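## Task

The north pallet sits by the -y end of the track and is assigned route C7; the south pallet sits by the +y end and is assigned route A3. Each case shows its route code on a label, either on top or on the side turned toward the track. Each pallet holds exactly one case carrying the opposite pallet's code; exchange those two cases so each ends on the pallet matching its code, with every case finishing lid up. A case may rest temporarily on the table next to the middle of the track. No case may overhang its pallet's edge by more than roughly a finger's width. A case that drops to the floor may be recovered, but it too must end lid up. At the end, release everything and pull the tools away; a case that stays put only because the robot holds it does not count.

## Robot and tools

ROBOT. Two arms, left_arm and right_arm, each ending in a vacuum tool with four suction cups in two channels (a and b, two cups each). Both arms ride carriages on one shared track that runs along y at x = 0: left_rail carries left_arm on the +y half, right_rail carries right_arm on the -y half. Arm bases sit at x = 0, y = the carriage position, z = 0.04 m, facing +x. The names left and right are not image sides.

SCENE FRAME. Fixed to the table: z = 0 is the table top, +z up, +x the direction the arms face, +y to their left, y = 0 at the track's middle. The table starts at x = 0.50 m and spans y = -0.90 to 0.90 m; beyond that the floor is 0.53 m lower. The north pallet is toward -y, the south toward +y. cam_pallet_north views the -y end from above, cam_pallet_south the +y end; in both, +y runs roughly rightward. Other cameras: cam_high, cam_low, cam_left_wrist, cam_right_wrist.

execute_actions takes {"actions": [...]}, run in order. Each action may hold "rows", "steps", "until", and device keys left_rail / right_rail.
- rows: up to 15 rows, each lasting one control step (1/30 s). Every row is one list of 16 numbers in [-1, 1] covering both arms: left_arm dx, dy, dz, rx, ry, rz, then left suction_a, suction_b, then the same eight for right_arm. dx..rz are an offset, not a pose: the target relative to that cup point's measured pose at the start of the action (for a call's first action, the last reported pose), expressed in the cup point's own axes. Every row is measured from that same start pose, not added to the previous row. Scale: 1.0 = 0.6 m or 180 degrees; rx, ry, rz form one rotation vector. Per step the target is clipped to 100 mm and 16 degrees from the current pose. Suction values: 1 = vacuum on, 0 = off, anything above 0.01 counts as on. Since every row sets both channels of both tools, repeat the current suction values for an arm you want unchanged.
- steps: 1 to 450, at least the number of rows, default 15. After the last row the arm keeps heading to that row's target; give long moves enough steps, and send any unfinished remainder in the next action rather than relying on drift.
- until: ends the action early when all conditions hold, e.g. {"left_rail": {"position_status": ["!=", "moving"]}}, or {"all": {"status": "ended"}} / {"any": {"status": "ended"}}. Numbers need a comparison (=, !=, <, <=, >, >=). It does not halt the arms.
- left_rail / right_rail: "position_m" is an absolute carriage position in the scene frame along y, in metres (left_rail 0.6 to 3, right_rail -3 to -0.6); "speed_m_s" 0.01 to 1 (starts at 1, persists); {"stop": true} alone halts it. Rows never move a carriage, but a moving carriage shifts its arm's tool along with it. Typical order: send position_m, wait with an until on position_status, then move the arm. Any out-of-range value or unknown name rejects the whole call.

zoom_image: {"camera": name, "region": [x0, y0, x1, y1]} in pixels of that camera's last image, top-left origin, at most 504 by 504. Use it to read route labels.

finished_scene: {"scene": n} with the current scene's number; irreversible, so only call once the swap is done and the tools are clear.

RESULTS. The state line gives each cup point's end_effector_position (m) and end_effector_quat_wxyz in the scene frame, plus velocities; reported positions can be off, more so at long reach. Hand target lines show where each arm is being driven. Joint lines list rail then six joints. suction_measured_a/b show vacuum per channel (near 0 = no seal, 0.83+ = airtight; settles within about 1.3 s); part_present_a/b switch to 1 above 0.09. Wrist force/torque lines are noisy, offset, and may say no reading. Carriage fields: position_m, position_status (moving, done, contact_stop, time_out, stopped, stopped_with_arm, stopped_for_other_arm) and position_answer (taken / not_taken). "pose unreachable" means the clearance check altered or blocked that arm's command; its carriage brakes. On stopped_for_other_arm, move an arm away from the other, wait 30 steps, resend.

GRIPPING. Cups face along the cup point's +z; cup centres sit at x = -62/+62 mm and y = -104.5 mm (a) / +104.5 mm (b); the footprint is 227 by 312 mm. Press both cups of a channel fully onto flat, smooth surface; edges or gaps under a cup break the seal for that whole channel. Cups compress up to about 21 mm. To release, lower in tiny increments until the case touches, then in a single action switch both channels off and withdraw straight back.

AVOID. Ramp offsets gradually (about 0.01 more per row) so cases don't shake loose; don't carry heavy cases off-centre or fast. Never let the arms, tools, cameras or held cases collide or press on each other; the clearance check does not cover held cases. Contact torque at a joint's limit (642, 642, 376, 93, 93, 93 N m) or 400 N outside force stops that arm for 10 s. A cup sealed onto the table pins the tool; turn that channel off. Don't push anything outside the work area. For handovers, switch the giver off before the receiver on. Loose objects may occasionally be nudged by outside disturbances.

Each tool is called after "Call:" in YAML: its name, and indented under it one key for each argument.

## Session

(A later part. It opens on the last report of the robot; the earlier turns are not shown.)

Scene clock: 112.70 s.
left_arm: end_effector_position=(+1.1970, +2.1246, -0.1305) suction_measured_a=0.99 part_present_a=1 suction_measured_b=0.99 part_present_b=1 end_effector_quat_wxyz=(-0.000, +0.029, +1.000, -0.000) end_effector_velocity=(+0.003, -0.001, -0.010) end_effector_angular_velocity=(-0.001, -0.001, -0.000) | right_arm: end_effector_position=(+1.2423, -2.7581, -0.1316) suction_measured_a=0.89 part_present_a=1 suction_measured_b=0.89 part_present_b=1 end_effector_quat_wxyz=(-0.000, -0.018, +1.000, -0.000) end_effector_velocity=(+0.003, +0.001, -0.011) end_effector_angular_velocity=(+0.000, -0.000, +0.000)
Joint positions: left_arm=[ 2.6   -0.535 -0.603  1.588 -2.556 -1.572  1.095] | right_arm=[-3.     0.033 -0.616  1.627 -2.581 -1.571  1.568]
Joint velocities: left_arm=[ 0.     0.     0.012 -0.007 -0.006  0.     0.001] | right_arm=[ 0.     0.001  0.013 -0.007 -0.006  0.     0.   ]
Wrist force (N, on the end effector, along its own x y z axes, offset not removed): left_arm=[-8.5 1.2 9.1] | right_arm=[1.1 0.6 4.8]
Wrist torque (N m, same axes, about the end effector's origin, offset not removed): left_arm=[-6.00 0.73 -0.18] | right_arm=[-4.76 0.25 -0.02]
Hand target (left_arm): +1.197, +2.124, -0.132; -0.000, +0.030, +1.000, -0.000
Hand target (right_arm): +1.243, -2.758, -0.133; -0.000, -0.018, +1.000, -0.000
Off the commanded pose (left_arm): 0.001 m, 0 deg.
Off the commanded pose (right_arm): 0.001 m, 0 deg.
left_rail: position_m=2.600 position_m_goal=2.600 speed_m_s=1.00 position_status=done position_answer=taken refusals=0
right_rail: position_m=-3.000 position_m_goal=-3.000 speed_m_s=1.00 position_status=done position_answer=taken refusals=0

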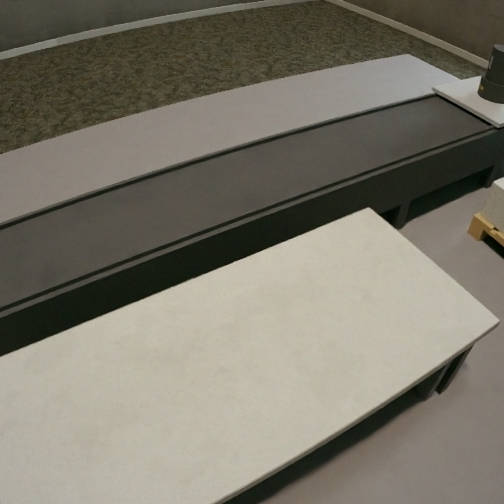

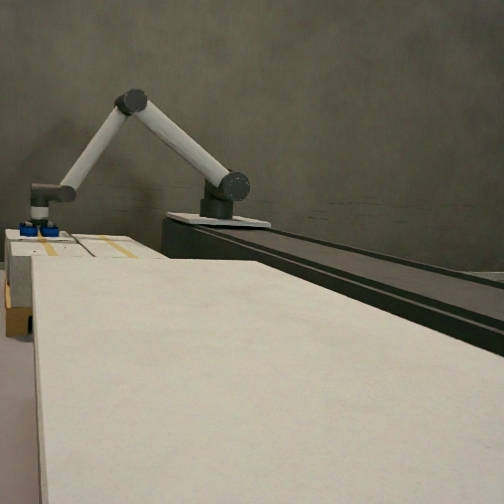

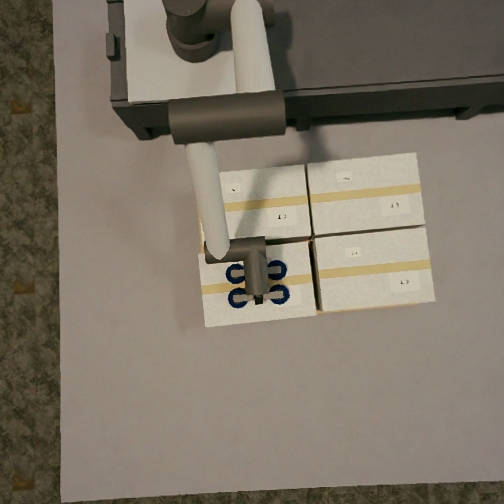

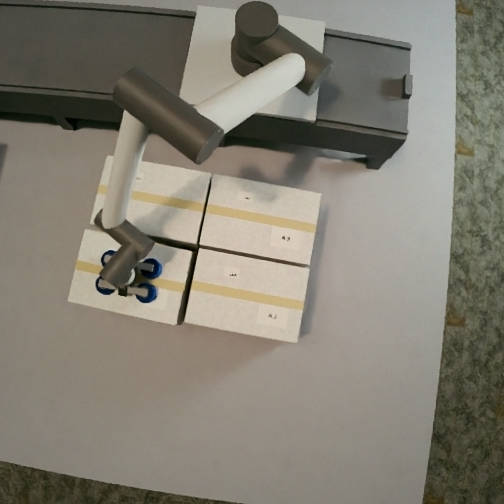

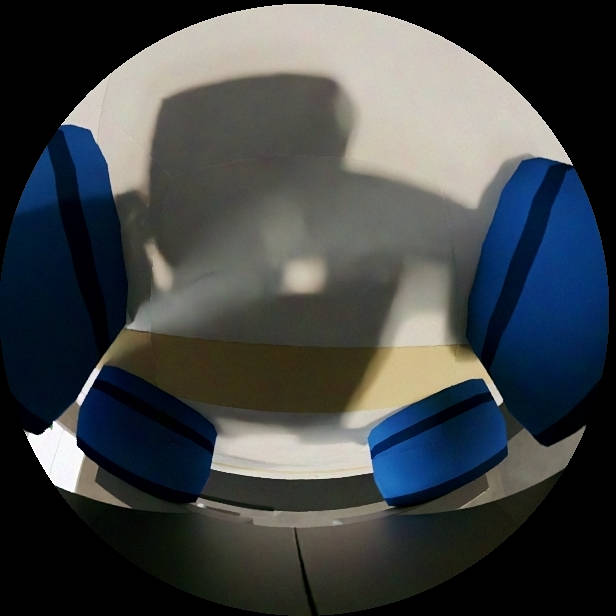

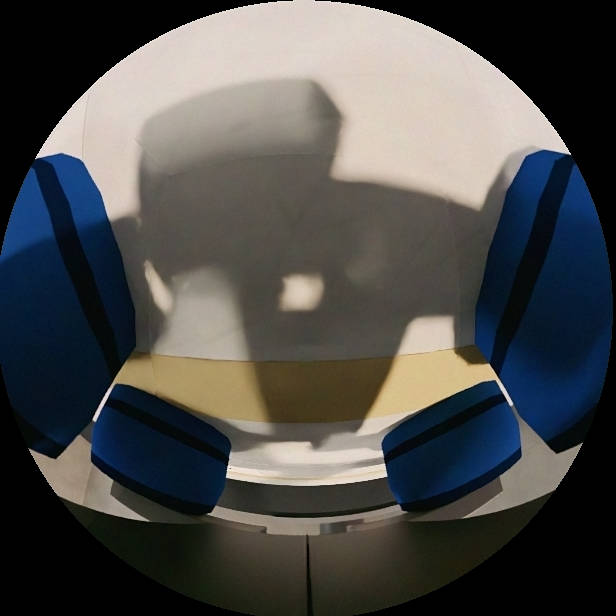

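Call:
execute_actions:
  actions:
    - {"rows":[[0.01,0.01,0.003,0,0,-0.002,1,1,0.01,0.01,0.003,0,0,0.001,1,1],[0.02,0.02,0.01,0,0,-0.005,1,1,0.02,0.022,0.01,0,0,0.003,1,1],[0.03,0.03,0.022,0,0,-0.005,1,1,0.03,0.035,0.02,0,0,0.003,1,1]],"steps":16}

Call:
zoom_image:
  camera: "cam_pallet_north"
  region: [185,210,335,340]

Call:
zoom_image:
  camera: "cam_pallet_south"
  region: [60,205,210,335]

Scene clock: 121.57 s.
left_arm: end_effector_position=(+1.1805, +2.1432, -0.1435) suction_measured_a=0.99 part_present_a=1 suction_measured_b=0.99 part_present_b=1 end_effector_quat_wxyz=(-0.000, +0.022, +1.000, -0.000) end_effector_velocity=(-0.003, +0.003, -0.002) end_effector_angular_velocity=(-0.001, -0.001, +0.003) | right_arm: end_effector_position=(+1.2240, -2.7382, -0.1433) suction_measured_a=0.89 part_present_a=1 suction_measured_b=0.89 part_present_b=1 end_effector_quat_wxyz=(-0.000, -0.013, +1.000, -0.000) end_effector_velocity=(-0.003, +0.003, -0.002) end_effector_angular_velocity=(-0.000, -0.000, -0.002)
Joint positions: left_arm=[ 2.6   -0.529 -0.604  1.625 -2.591 -1.572  1.086] | right_arm=[-3.     0.05  -0.613  1.649 -2.606 -1.571  1.594]
Joint velocities: left_arm=[ 0.     0.001 -0.001  0.007 -0.007 -0.    -0.002] | right_arm=[ 0.     0.003  0.001  0.004 -0.005 -0.     0.005]
Wrist force (N, on the end effector, along its own x y z axes, offset not removed): left_arm=[-16.0 -0.5 11.2] | right_arm=[3.3 1.6 4.4]
Wrist torque (N m, same axes, about the end effector's origin, offset not removed): left_arm=[-6.30 1.96 -0.84] | right_arm=[-4.75 0.18 -0.06]
Hand target (left_arm): +1.180, +2.144, -0.144; -0.000, +0.022, +1.000, -0.000
Hand target (right_arm): +1.224, -2.738, -0.144; -0.000, -0.013, +1.000, -0.000
Off the commanded pose (left_arm): 0.001 m, 0 deg.
Off the commanded pose (right_arm): 0.001 m, 0 deg.
left_rail: position_m=2.600 position_m_goal=2.600 speed_m_s=1.00 position_status=done position_answer=taken refusals=0
right_rail: position_m=-3.000 position_m_goal=-3.000 speed_m_s=1.00 position_status=done position_answer=taken refusals=0

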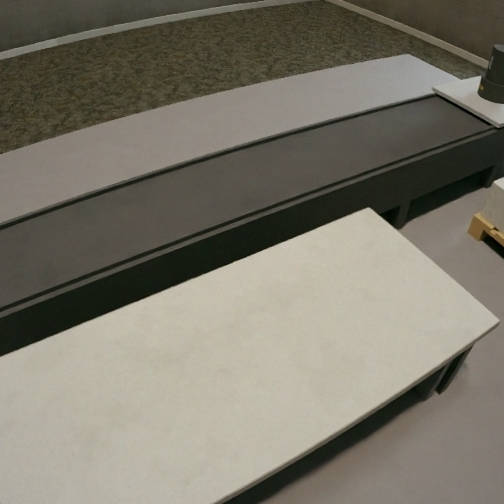

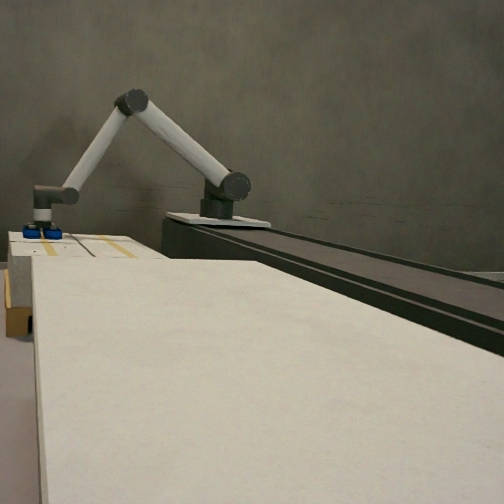

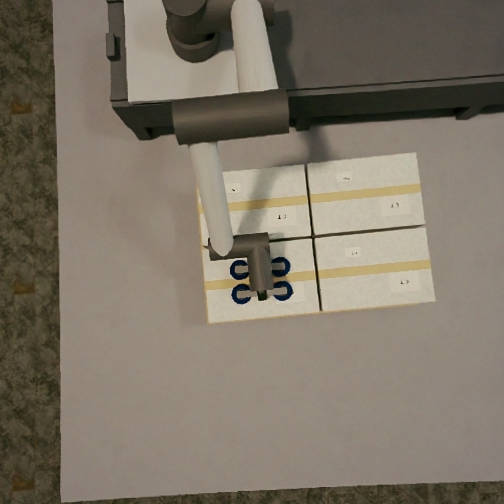

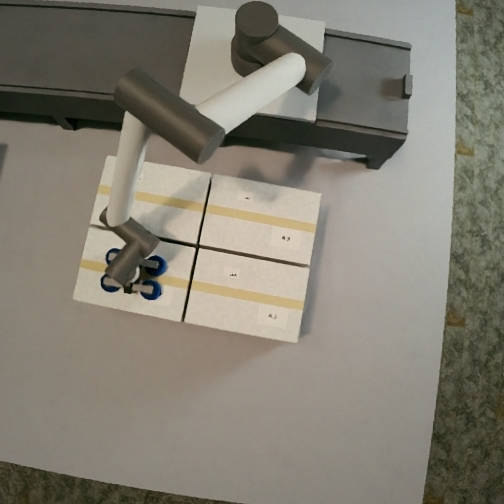

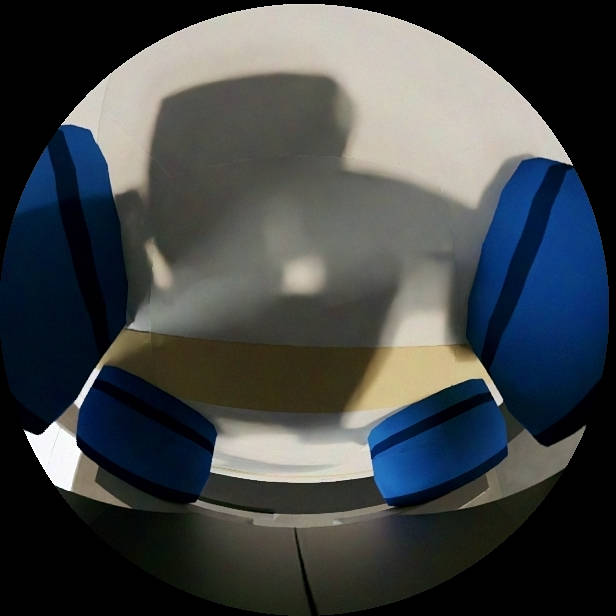

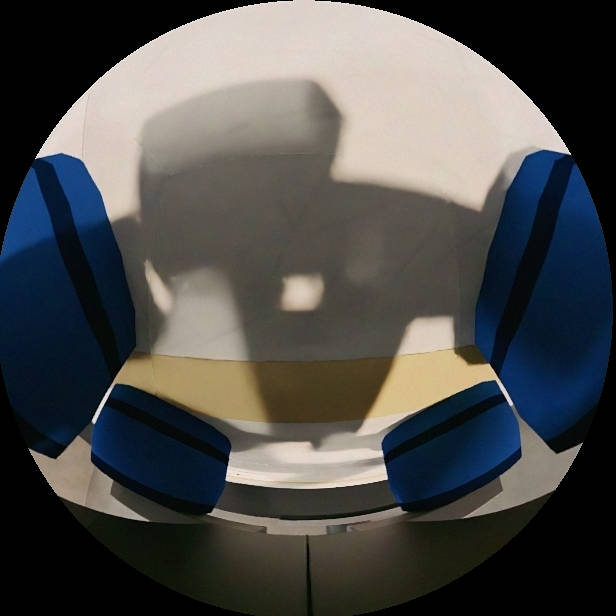

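Region (185, 210, 335, 340) of cam_pallet_north's 504x504 image, scaled by 3.360, with more detail than that image has; it fills the top 437 rows of this view, and the rest is white.

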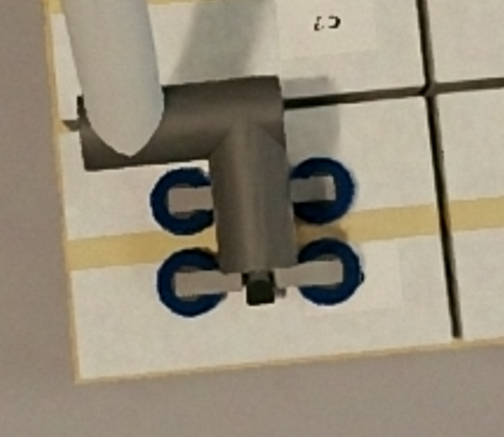

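Region (60, 205, 210, 335) of cam_pallet_south's 504x504 image, scaled by 3.360, with more detail than that image has; it fills the top 437 rows of this view, and the rest is white.

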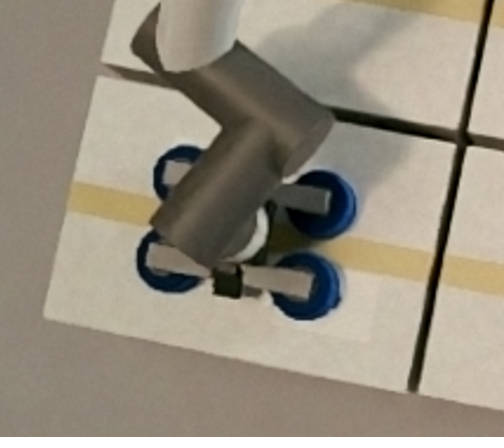

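Call:
execute_actions:
  actions: []

Call:
execute_actions:
  actions:
    - {"rows":[[0.004,0,0.007,0,0,0,1,1,0.004,0,0.007,0,0,0,1,1]],"steps":9}

Scene clock: 132.87 s.
left_arm: end_effector_position=(+1.1802, +2.1436, -0.1437) suction_measured_a=0.99 part_present_a=1 suction_measured_b=0.99 part_present_b=1 end_effector_quat_wxyz=(-0.000, +0.022, +1.000, -0.000) end_effector_velocity=(+0.000, -0.000, +0.000) end_effector_angular_velocity=(-0.000, -0.000, +0.000) | right_arm: end_effector_position=(+1.2235, -2.7378, -0.1436) suction_measured_a=0.89 part_present_a=1 suction_measured_b=0.89 part_present_b=1 end_effector_quat_wxyz=(-0.000, -0.013, +1.000, -0.000) end_effector_velocity=(+0.000, +0.000, +0.000) end_effector_angular_velocity=(+0.000, -0.000, -0.000)
Joint positions: left_arm=[ 2.6   -0.528 -0.604  1.625 -2.592 -1.572  1.086] | right_arm=[-3.     0.05  -0.613  1.65  -2.607 -1.571  1.595]
Joint velocities: left_arm=[ 0. -0. -0.  0.  0.  0. -0.] | right_arm=[ 0. -0. -0.  0.  0.  0.  0.]
Wrist force (N, on the end effector, along its own x y z axes, offset not removed): left_arm=[-5.2 1.4 14.0] | right_arm=[3.1 2.5 1.8]
Wrist torque (N m, same axes, about the end effector's origin, offset not removed): left_arm=[-6.16 0.23 -0.53] | right_arm=[-4.44 0.05 0.02]
Hand target (left_arm): +1.180, +2.144, -0.144; -0.000, +0.022, +1.000, -0.000
Hand target (right_arm): +1.224, -2.738, -0.144; -0.000, -0.013, +1.000, -0.000
Off the commanded pose (left_arm): 0.000 m, 0 deg.
Off the commanded pose (right_arm): 0.000 m, 0 deg.
left_rail: position_m=2.600 position_m_goal=2.600 speed_m_s=1.00 position_status=done position_answer=taken refusals=0
right_rail: position_m=-3.000 position_m_goal=-3.000 speed_m_s=1.00 position_status=done position_answer=taken refusals=0

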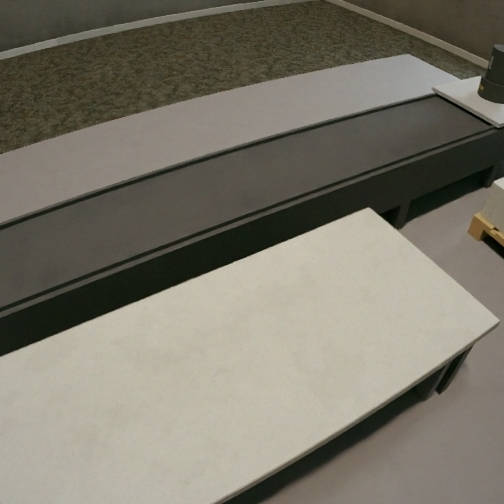

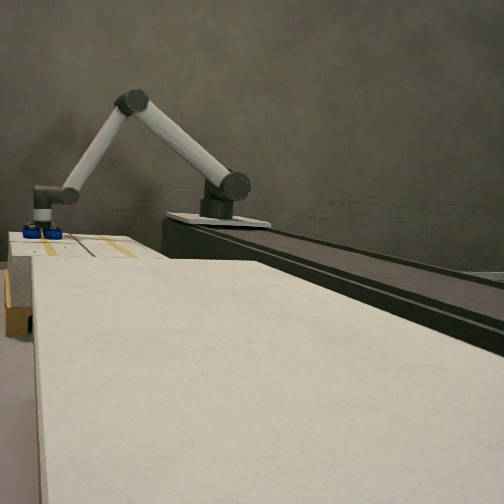

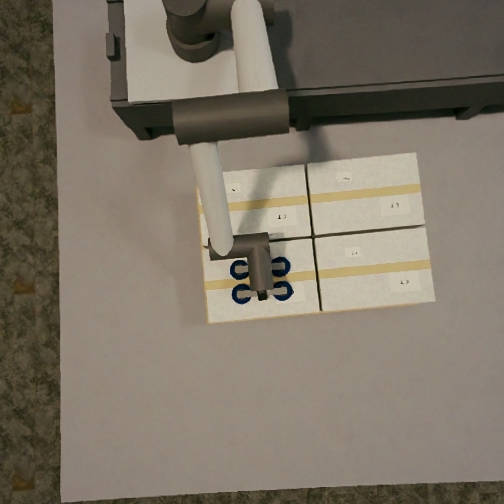

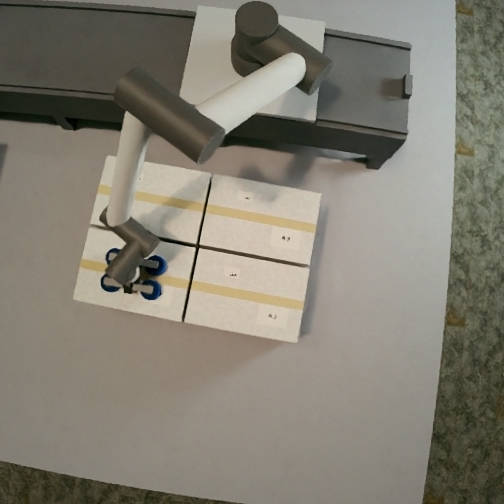

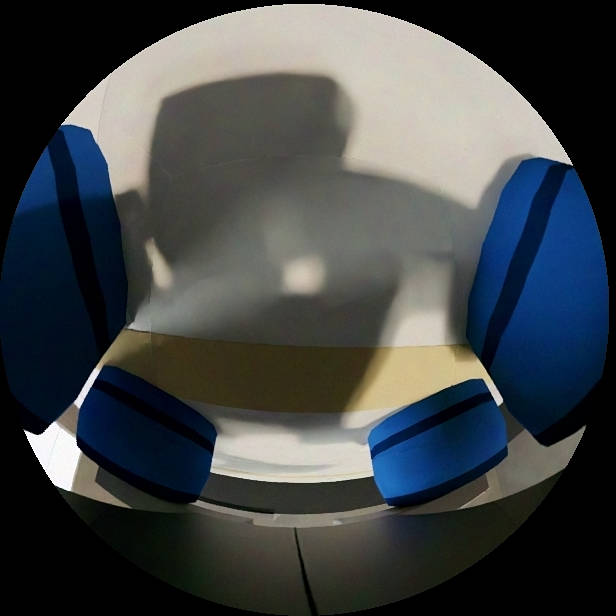

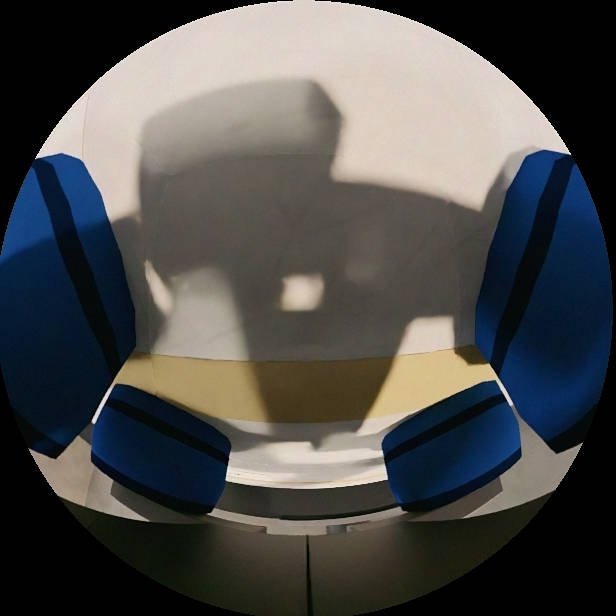

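Scene clock: 133.17 s.
left_arm: end_effector_position=(+1.1781, +2.1438, -0.1473) suction_measured_a=0.99 part_present_a=1 suction_measured_b=0.99 part_present_b=1 end_effector_quat_wxyz=(-0.000, +0.022, +1.000, -0.000) end_effector_velocity=(-0.003, -0.000, -0.004) end_effector_angular_velocity=(-0.000, -0.000, -0.000) | right_arm: end_effector_position=(+1.2215, -2.7378, -0.1473) suction_measured_a=0.89 part_present_a=1 suction_measured_b=0.89 part_present_b=1 end_effector_quat_wxyz=(-0.000, -0.013, +1.000, -0.000) end_effector_velocity=(-0.001, +0.000, -0.003) end_effector_angular_velocity=(+0.000, -0.003, +0.000)
Joint positions: left_arm=[ 2.6   -0.529 -0.602  1.628 -2.597 -1.572  1.085] | right_arm=[-3.     0.05  -0.61   1.652 -2.612 -1.571  1.595]
Joint velocities: left_arm=[ 0.    -0.001  0.003  0.003 -0.006  0.    -0.001] | right_arm=[ 0.     0.     0.002  0.002 -0.008  0.    -0.   ]
Wrist force (N, on the end effector, along its own x y z axes, offset not removed): left_arm=[-3.4 2.7 12.1] | right_arm=[3.8 2.2 -5.0]
Wrist torque (N m, same axes, about the end effector's origin, offset not removed): left_arm=[-5.86 0.40 -0.54] | right_arm=[-2.58 -0.94 0.72]
Hand target (left_arm): +1.178, +2.144, -0.148; -0.000, +0.022, +1.000, -0.000
Hand target (right_arm): +1.221, -2.738, -0.148; -0.000, -0.013, +1.000, -0.000
Off the commanded pose (left_arm): 0.001 m, 0 deg.
Off the commanded pose (right_arm): 0.001 m, 0 deg.
left_rail: position_m=2.600 position_m_goal=2.600 speed_m_s=1.00 position_status=done position_answer=taken refusals=0
right_rail: position_m=-3.000 position_m_goal=-3.000 speed_m_s=1.00 position_status=done position_answer=taken refusals=0

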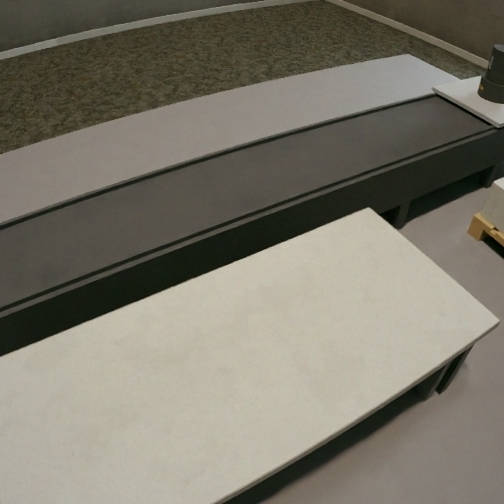

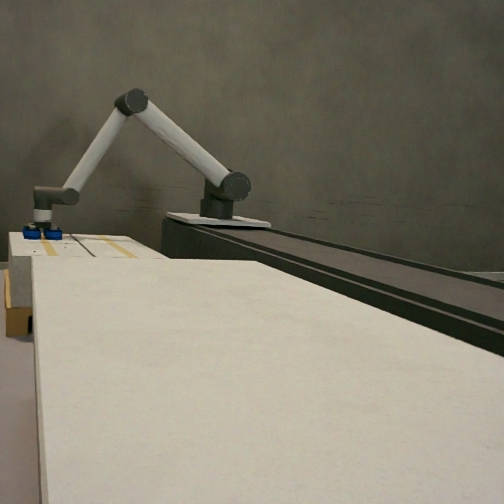

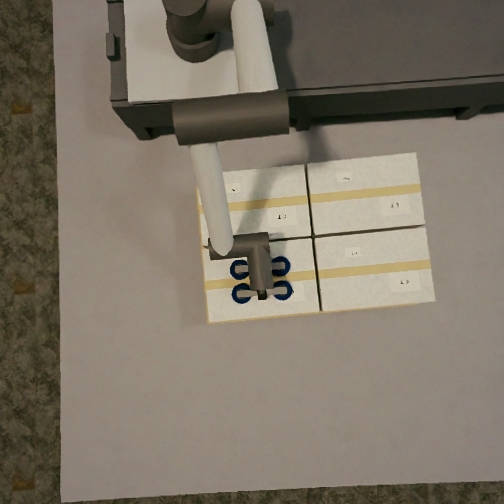

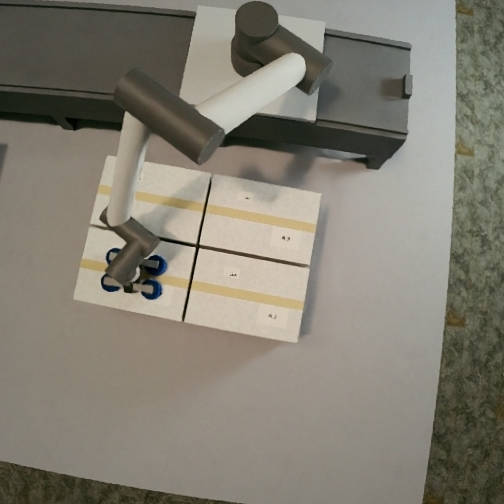

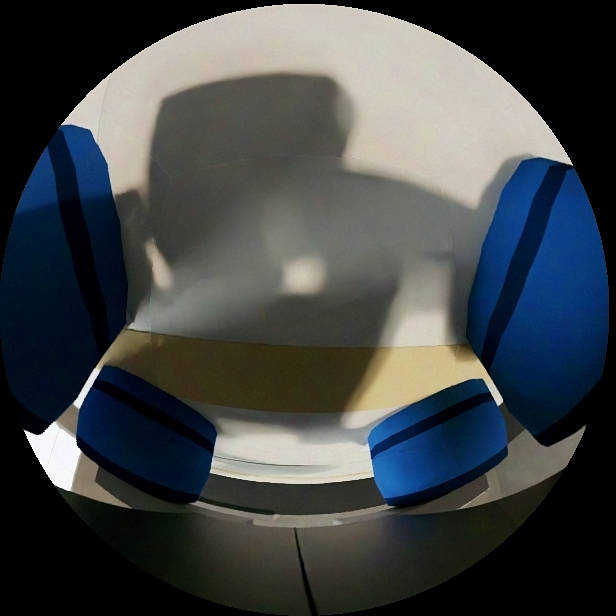

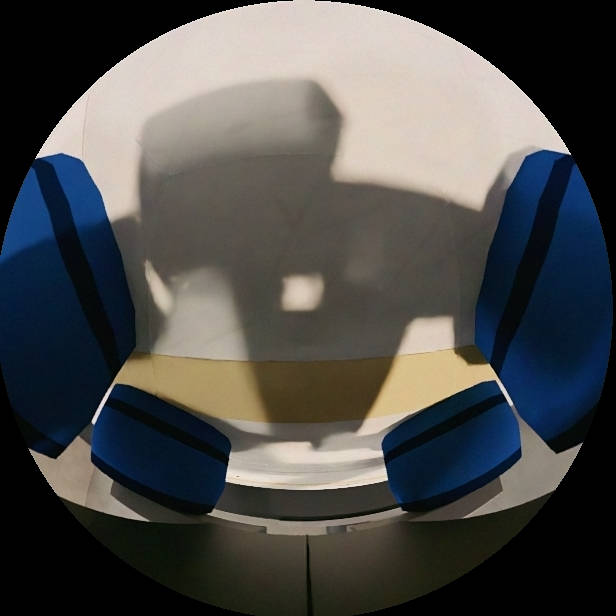

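Call:
execute_actions:
  actions:
    - {"rows":[[0,0,0.003,0,0,0,1,1,0,0,0.001,0,0,0,1,1]],"steps":5}
    - {"rows":[[0,0,0,0,0,0,0,0,0,0,0,0,0,0,0,0],[0,0,-0.004,0,0,0,0,0,0,0,-0.004,0,0,0,0,0],[0,0,-0.009,0,0,0,0,0,0,0,-0.009,0,0,0,0,0],[0,0,-0.014,0,0,0,0,0,0,0,-0.014,0,0,0,0,0],[0,0,-0.02,0,0,0,0,0,0,0,-0.02,0,0,0,0,0],[0,0,-0.028,0,0,0,0,0,0,0,-0.028,0,0,0,0,0],[0,0,-0.036,0,0,0,0,0,0,0,-0.036,0,0,0,0,0],[0,0,-0.05,0,0,0,0,0,0,0,-0.05,0,0,0,0,0],[0,0,-0.08,0,0,0,0,0,0,0,-0.08,0,0,0,0,0],[0,0,-0.125,0,0,0,0,0,0,0,-0.125,0,0,0,0,0],[0,0,-0.5,0,0,0,0,0,0,0,-0.5,0,0,0,0,0]],"steps":28}
    - {"left_rail":{"position_m":1.7},"right_rail":{"position_m":-1.6},"steps":3}

Scene clock: 143.33 s.
left_arm: end_effector_position=(+1.1785, +2.1396, +0.1445) suction_measured_a=0.01 part_present_a=0 suction_measured_b=0.01 part_present_b=0 end_effector_quat_wxyz=(+0.000, +0.022, +1.000, -0.001) end_effector_velocity=(-0.004, -0.127, +0.059) end_effector_angular_velocity=(+0.004, +0.007, +0.002) | right_arm: end_effector_position=(+1.2216, -2.7334, +0.1450) suction_measured_a=0.00 part_present_a=0 suction_measured_b=0.00 part_present_b=0 end_effector_quat_wxyz=(+0.000, -0.013, +1.000, -0.000) end_effector_velocity=(-0.004, +0.126, +0.060) end_effector_angular_velocity=(-0.000, +0.009, -0.000)
Joint positions: left_arm=[ 2.596 -0.529 -0.866  1.623 -2.329 -1.572  1.085] | right_arm=[-2.996  0.05  -0.879  1.648 -2.34  -1.571  1.595]
Joint velocities: left_arm=[-0.129 -0.    -0.05  -0.011  0.07   0.    -0.002] | right_arm=[ 0.13  -0.003 -0.052 -0.012  0.073 -0.    -0.002]
Wrist force (N, on the end effector, along its own x y z axes, offset not removed): left_arm=[-9.4 14.1 -0.6] | right_arm=[3.3 -11.1 -0.7]
Wrist torque (N m, same axes, about the end effector's origin, offset not removed): left_arm=[1.75 1.76 -0.53] | right_arm=[-1.03 0.24 -0.05]
Hand target (left_arm): +1.178, +2.130, +0.151; -0.000, +0.022, +1.000, -0.000
Hand target (right_arm): +1.221, -2.725, +0.152; -0.000, -0.013, +1.000, -0.000
Off the commanded pose (left_arm): 0.007 m, 0 deg.
Off the commanded pose (right_arm): 0.007 m, 0 deg.
left_rail: position_m=2.596 position_m_goal=1.700 speed_m_s=1.00 position_status=moving position_answer=taken refusals=0
right_rail: position_m=-2.996 position_m_goal=-1.600 speed_m_s=1.00 position_status=moving position_answer=taken refusals=0

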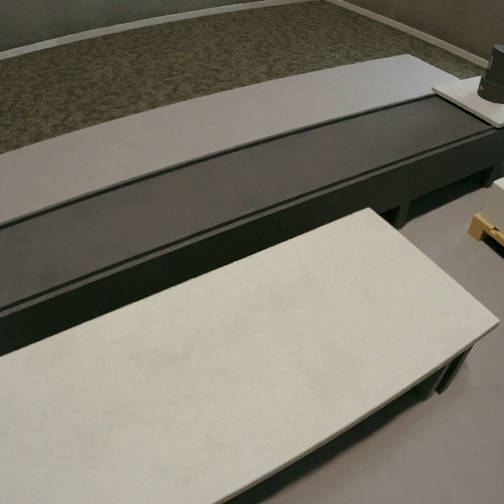

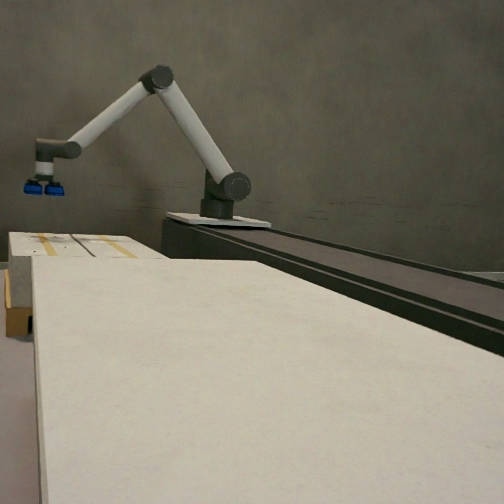

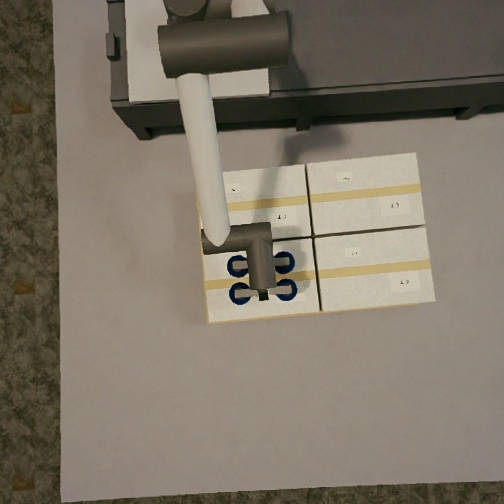

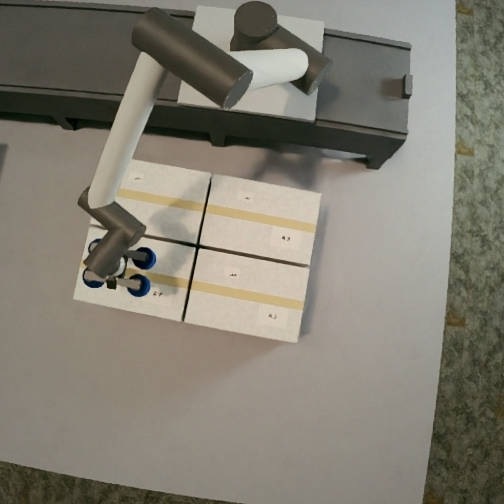

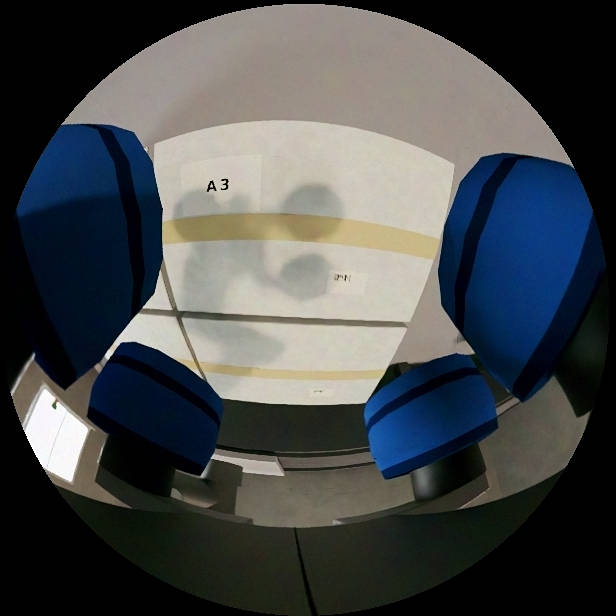

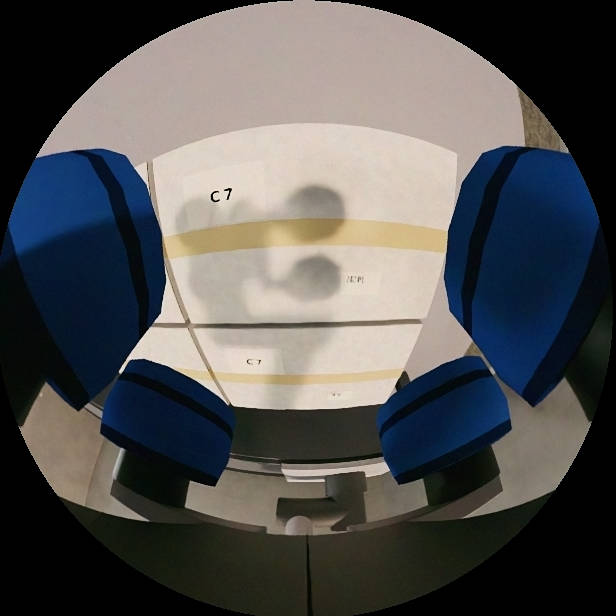

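Call:
finished_scene:
  scene: 2

The scene is finished: the task was done.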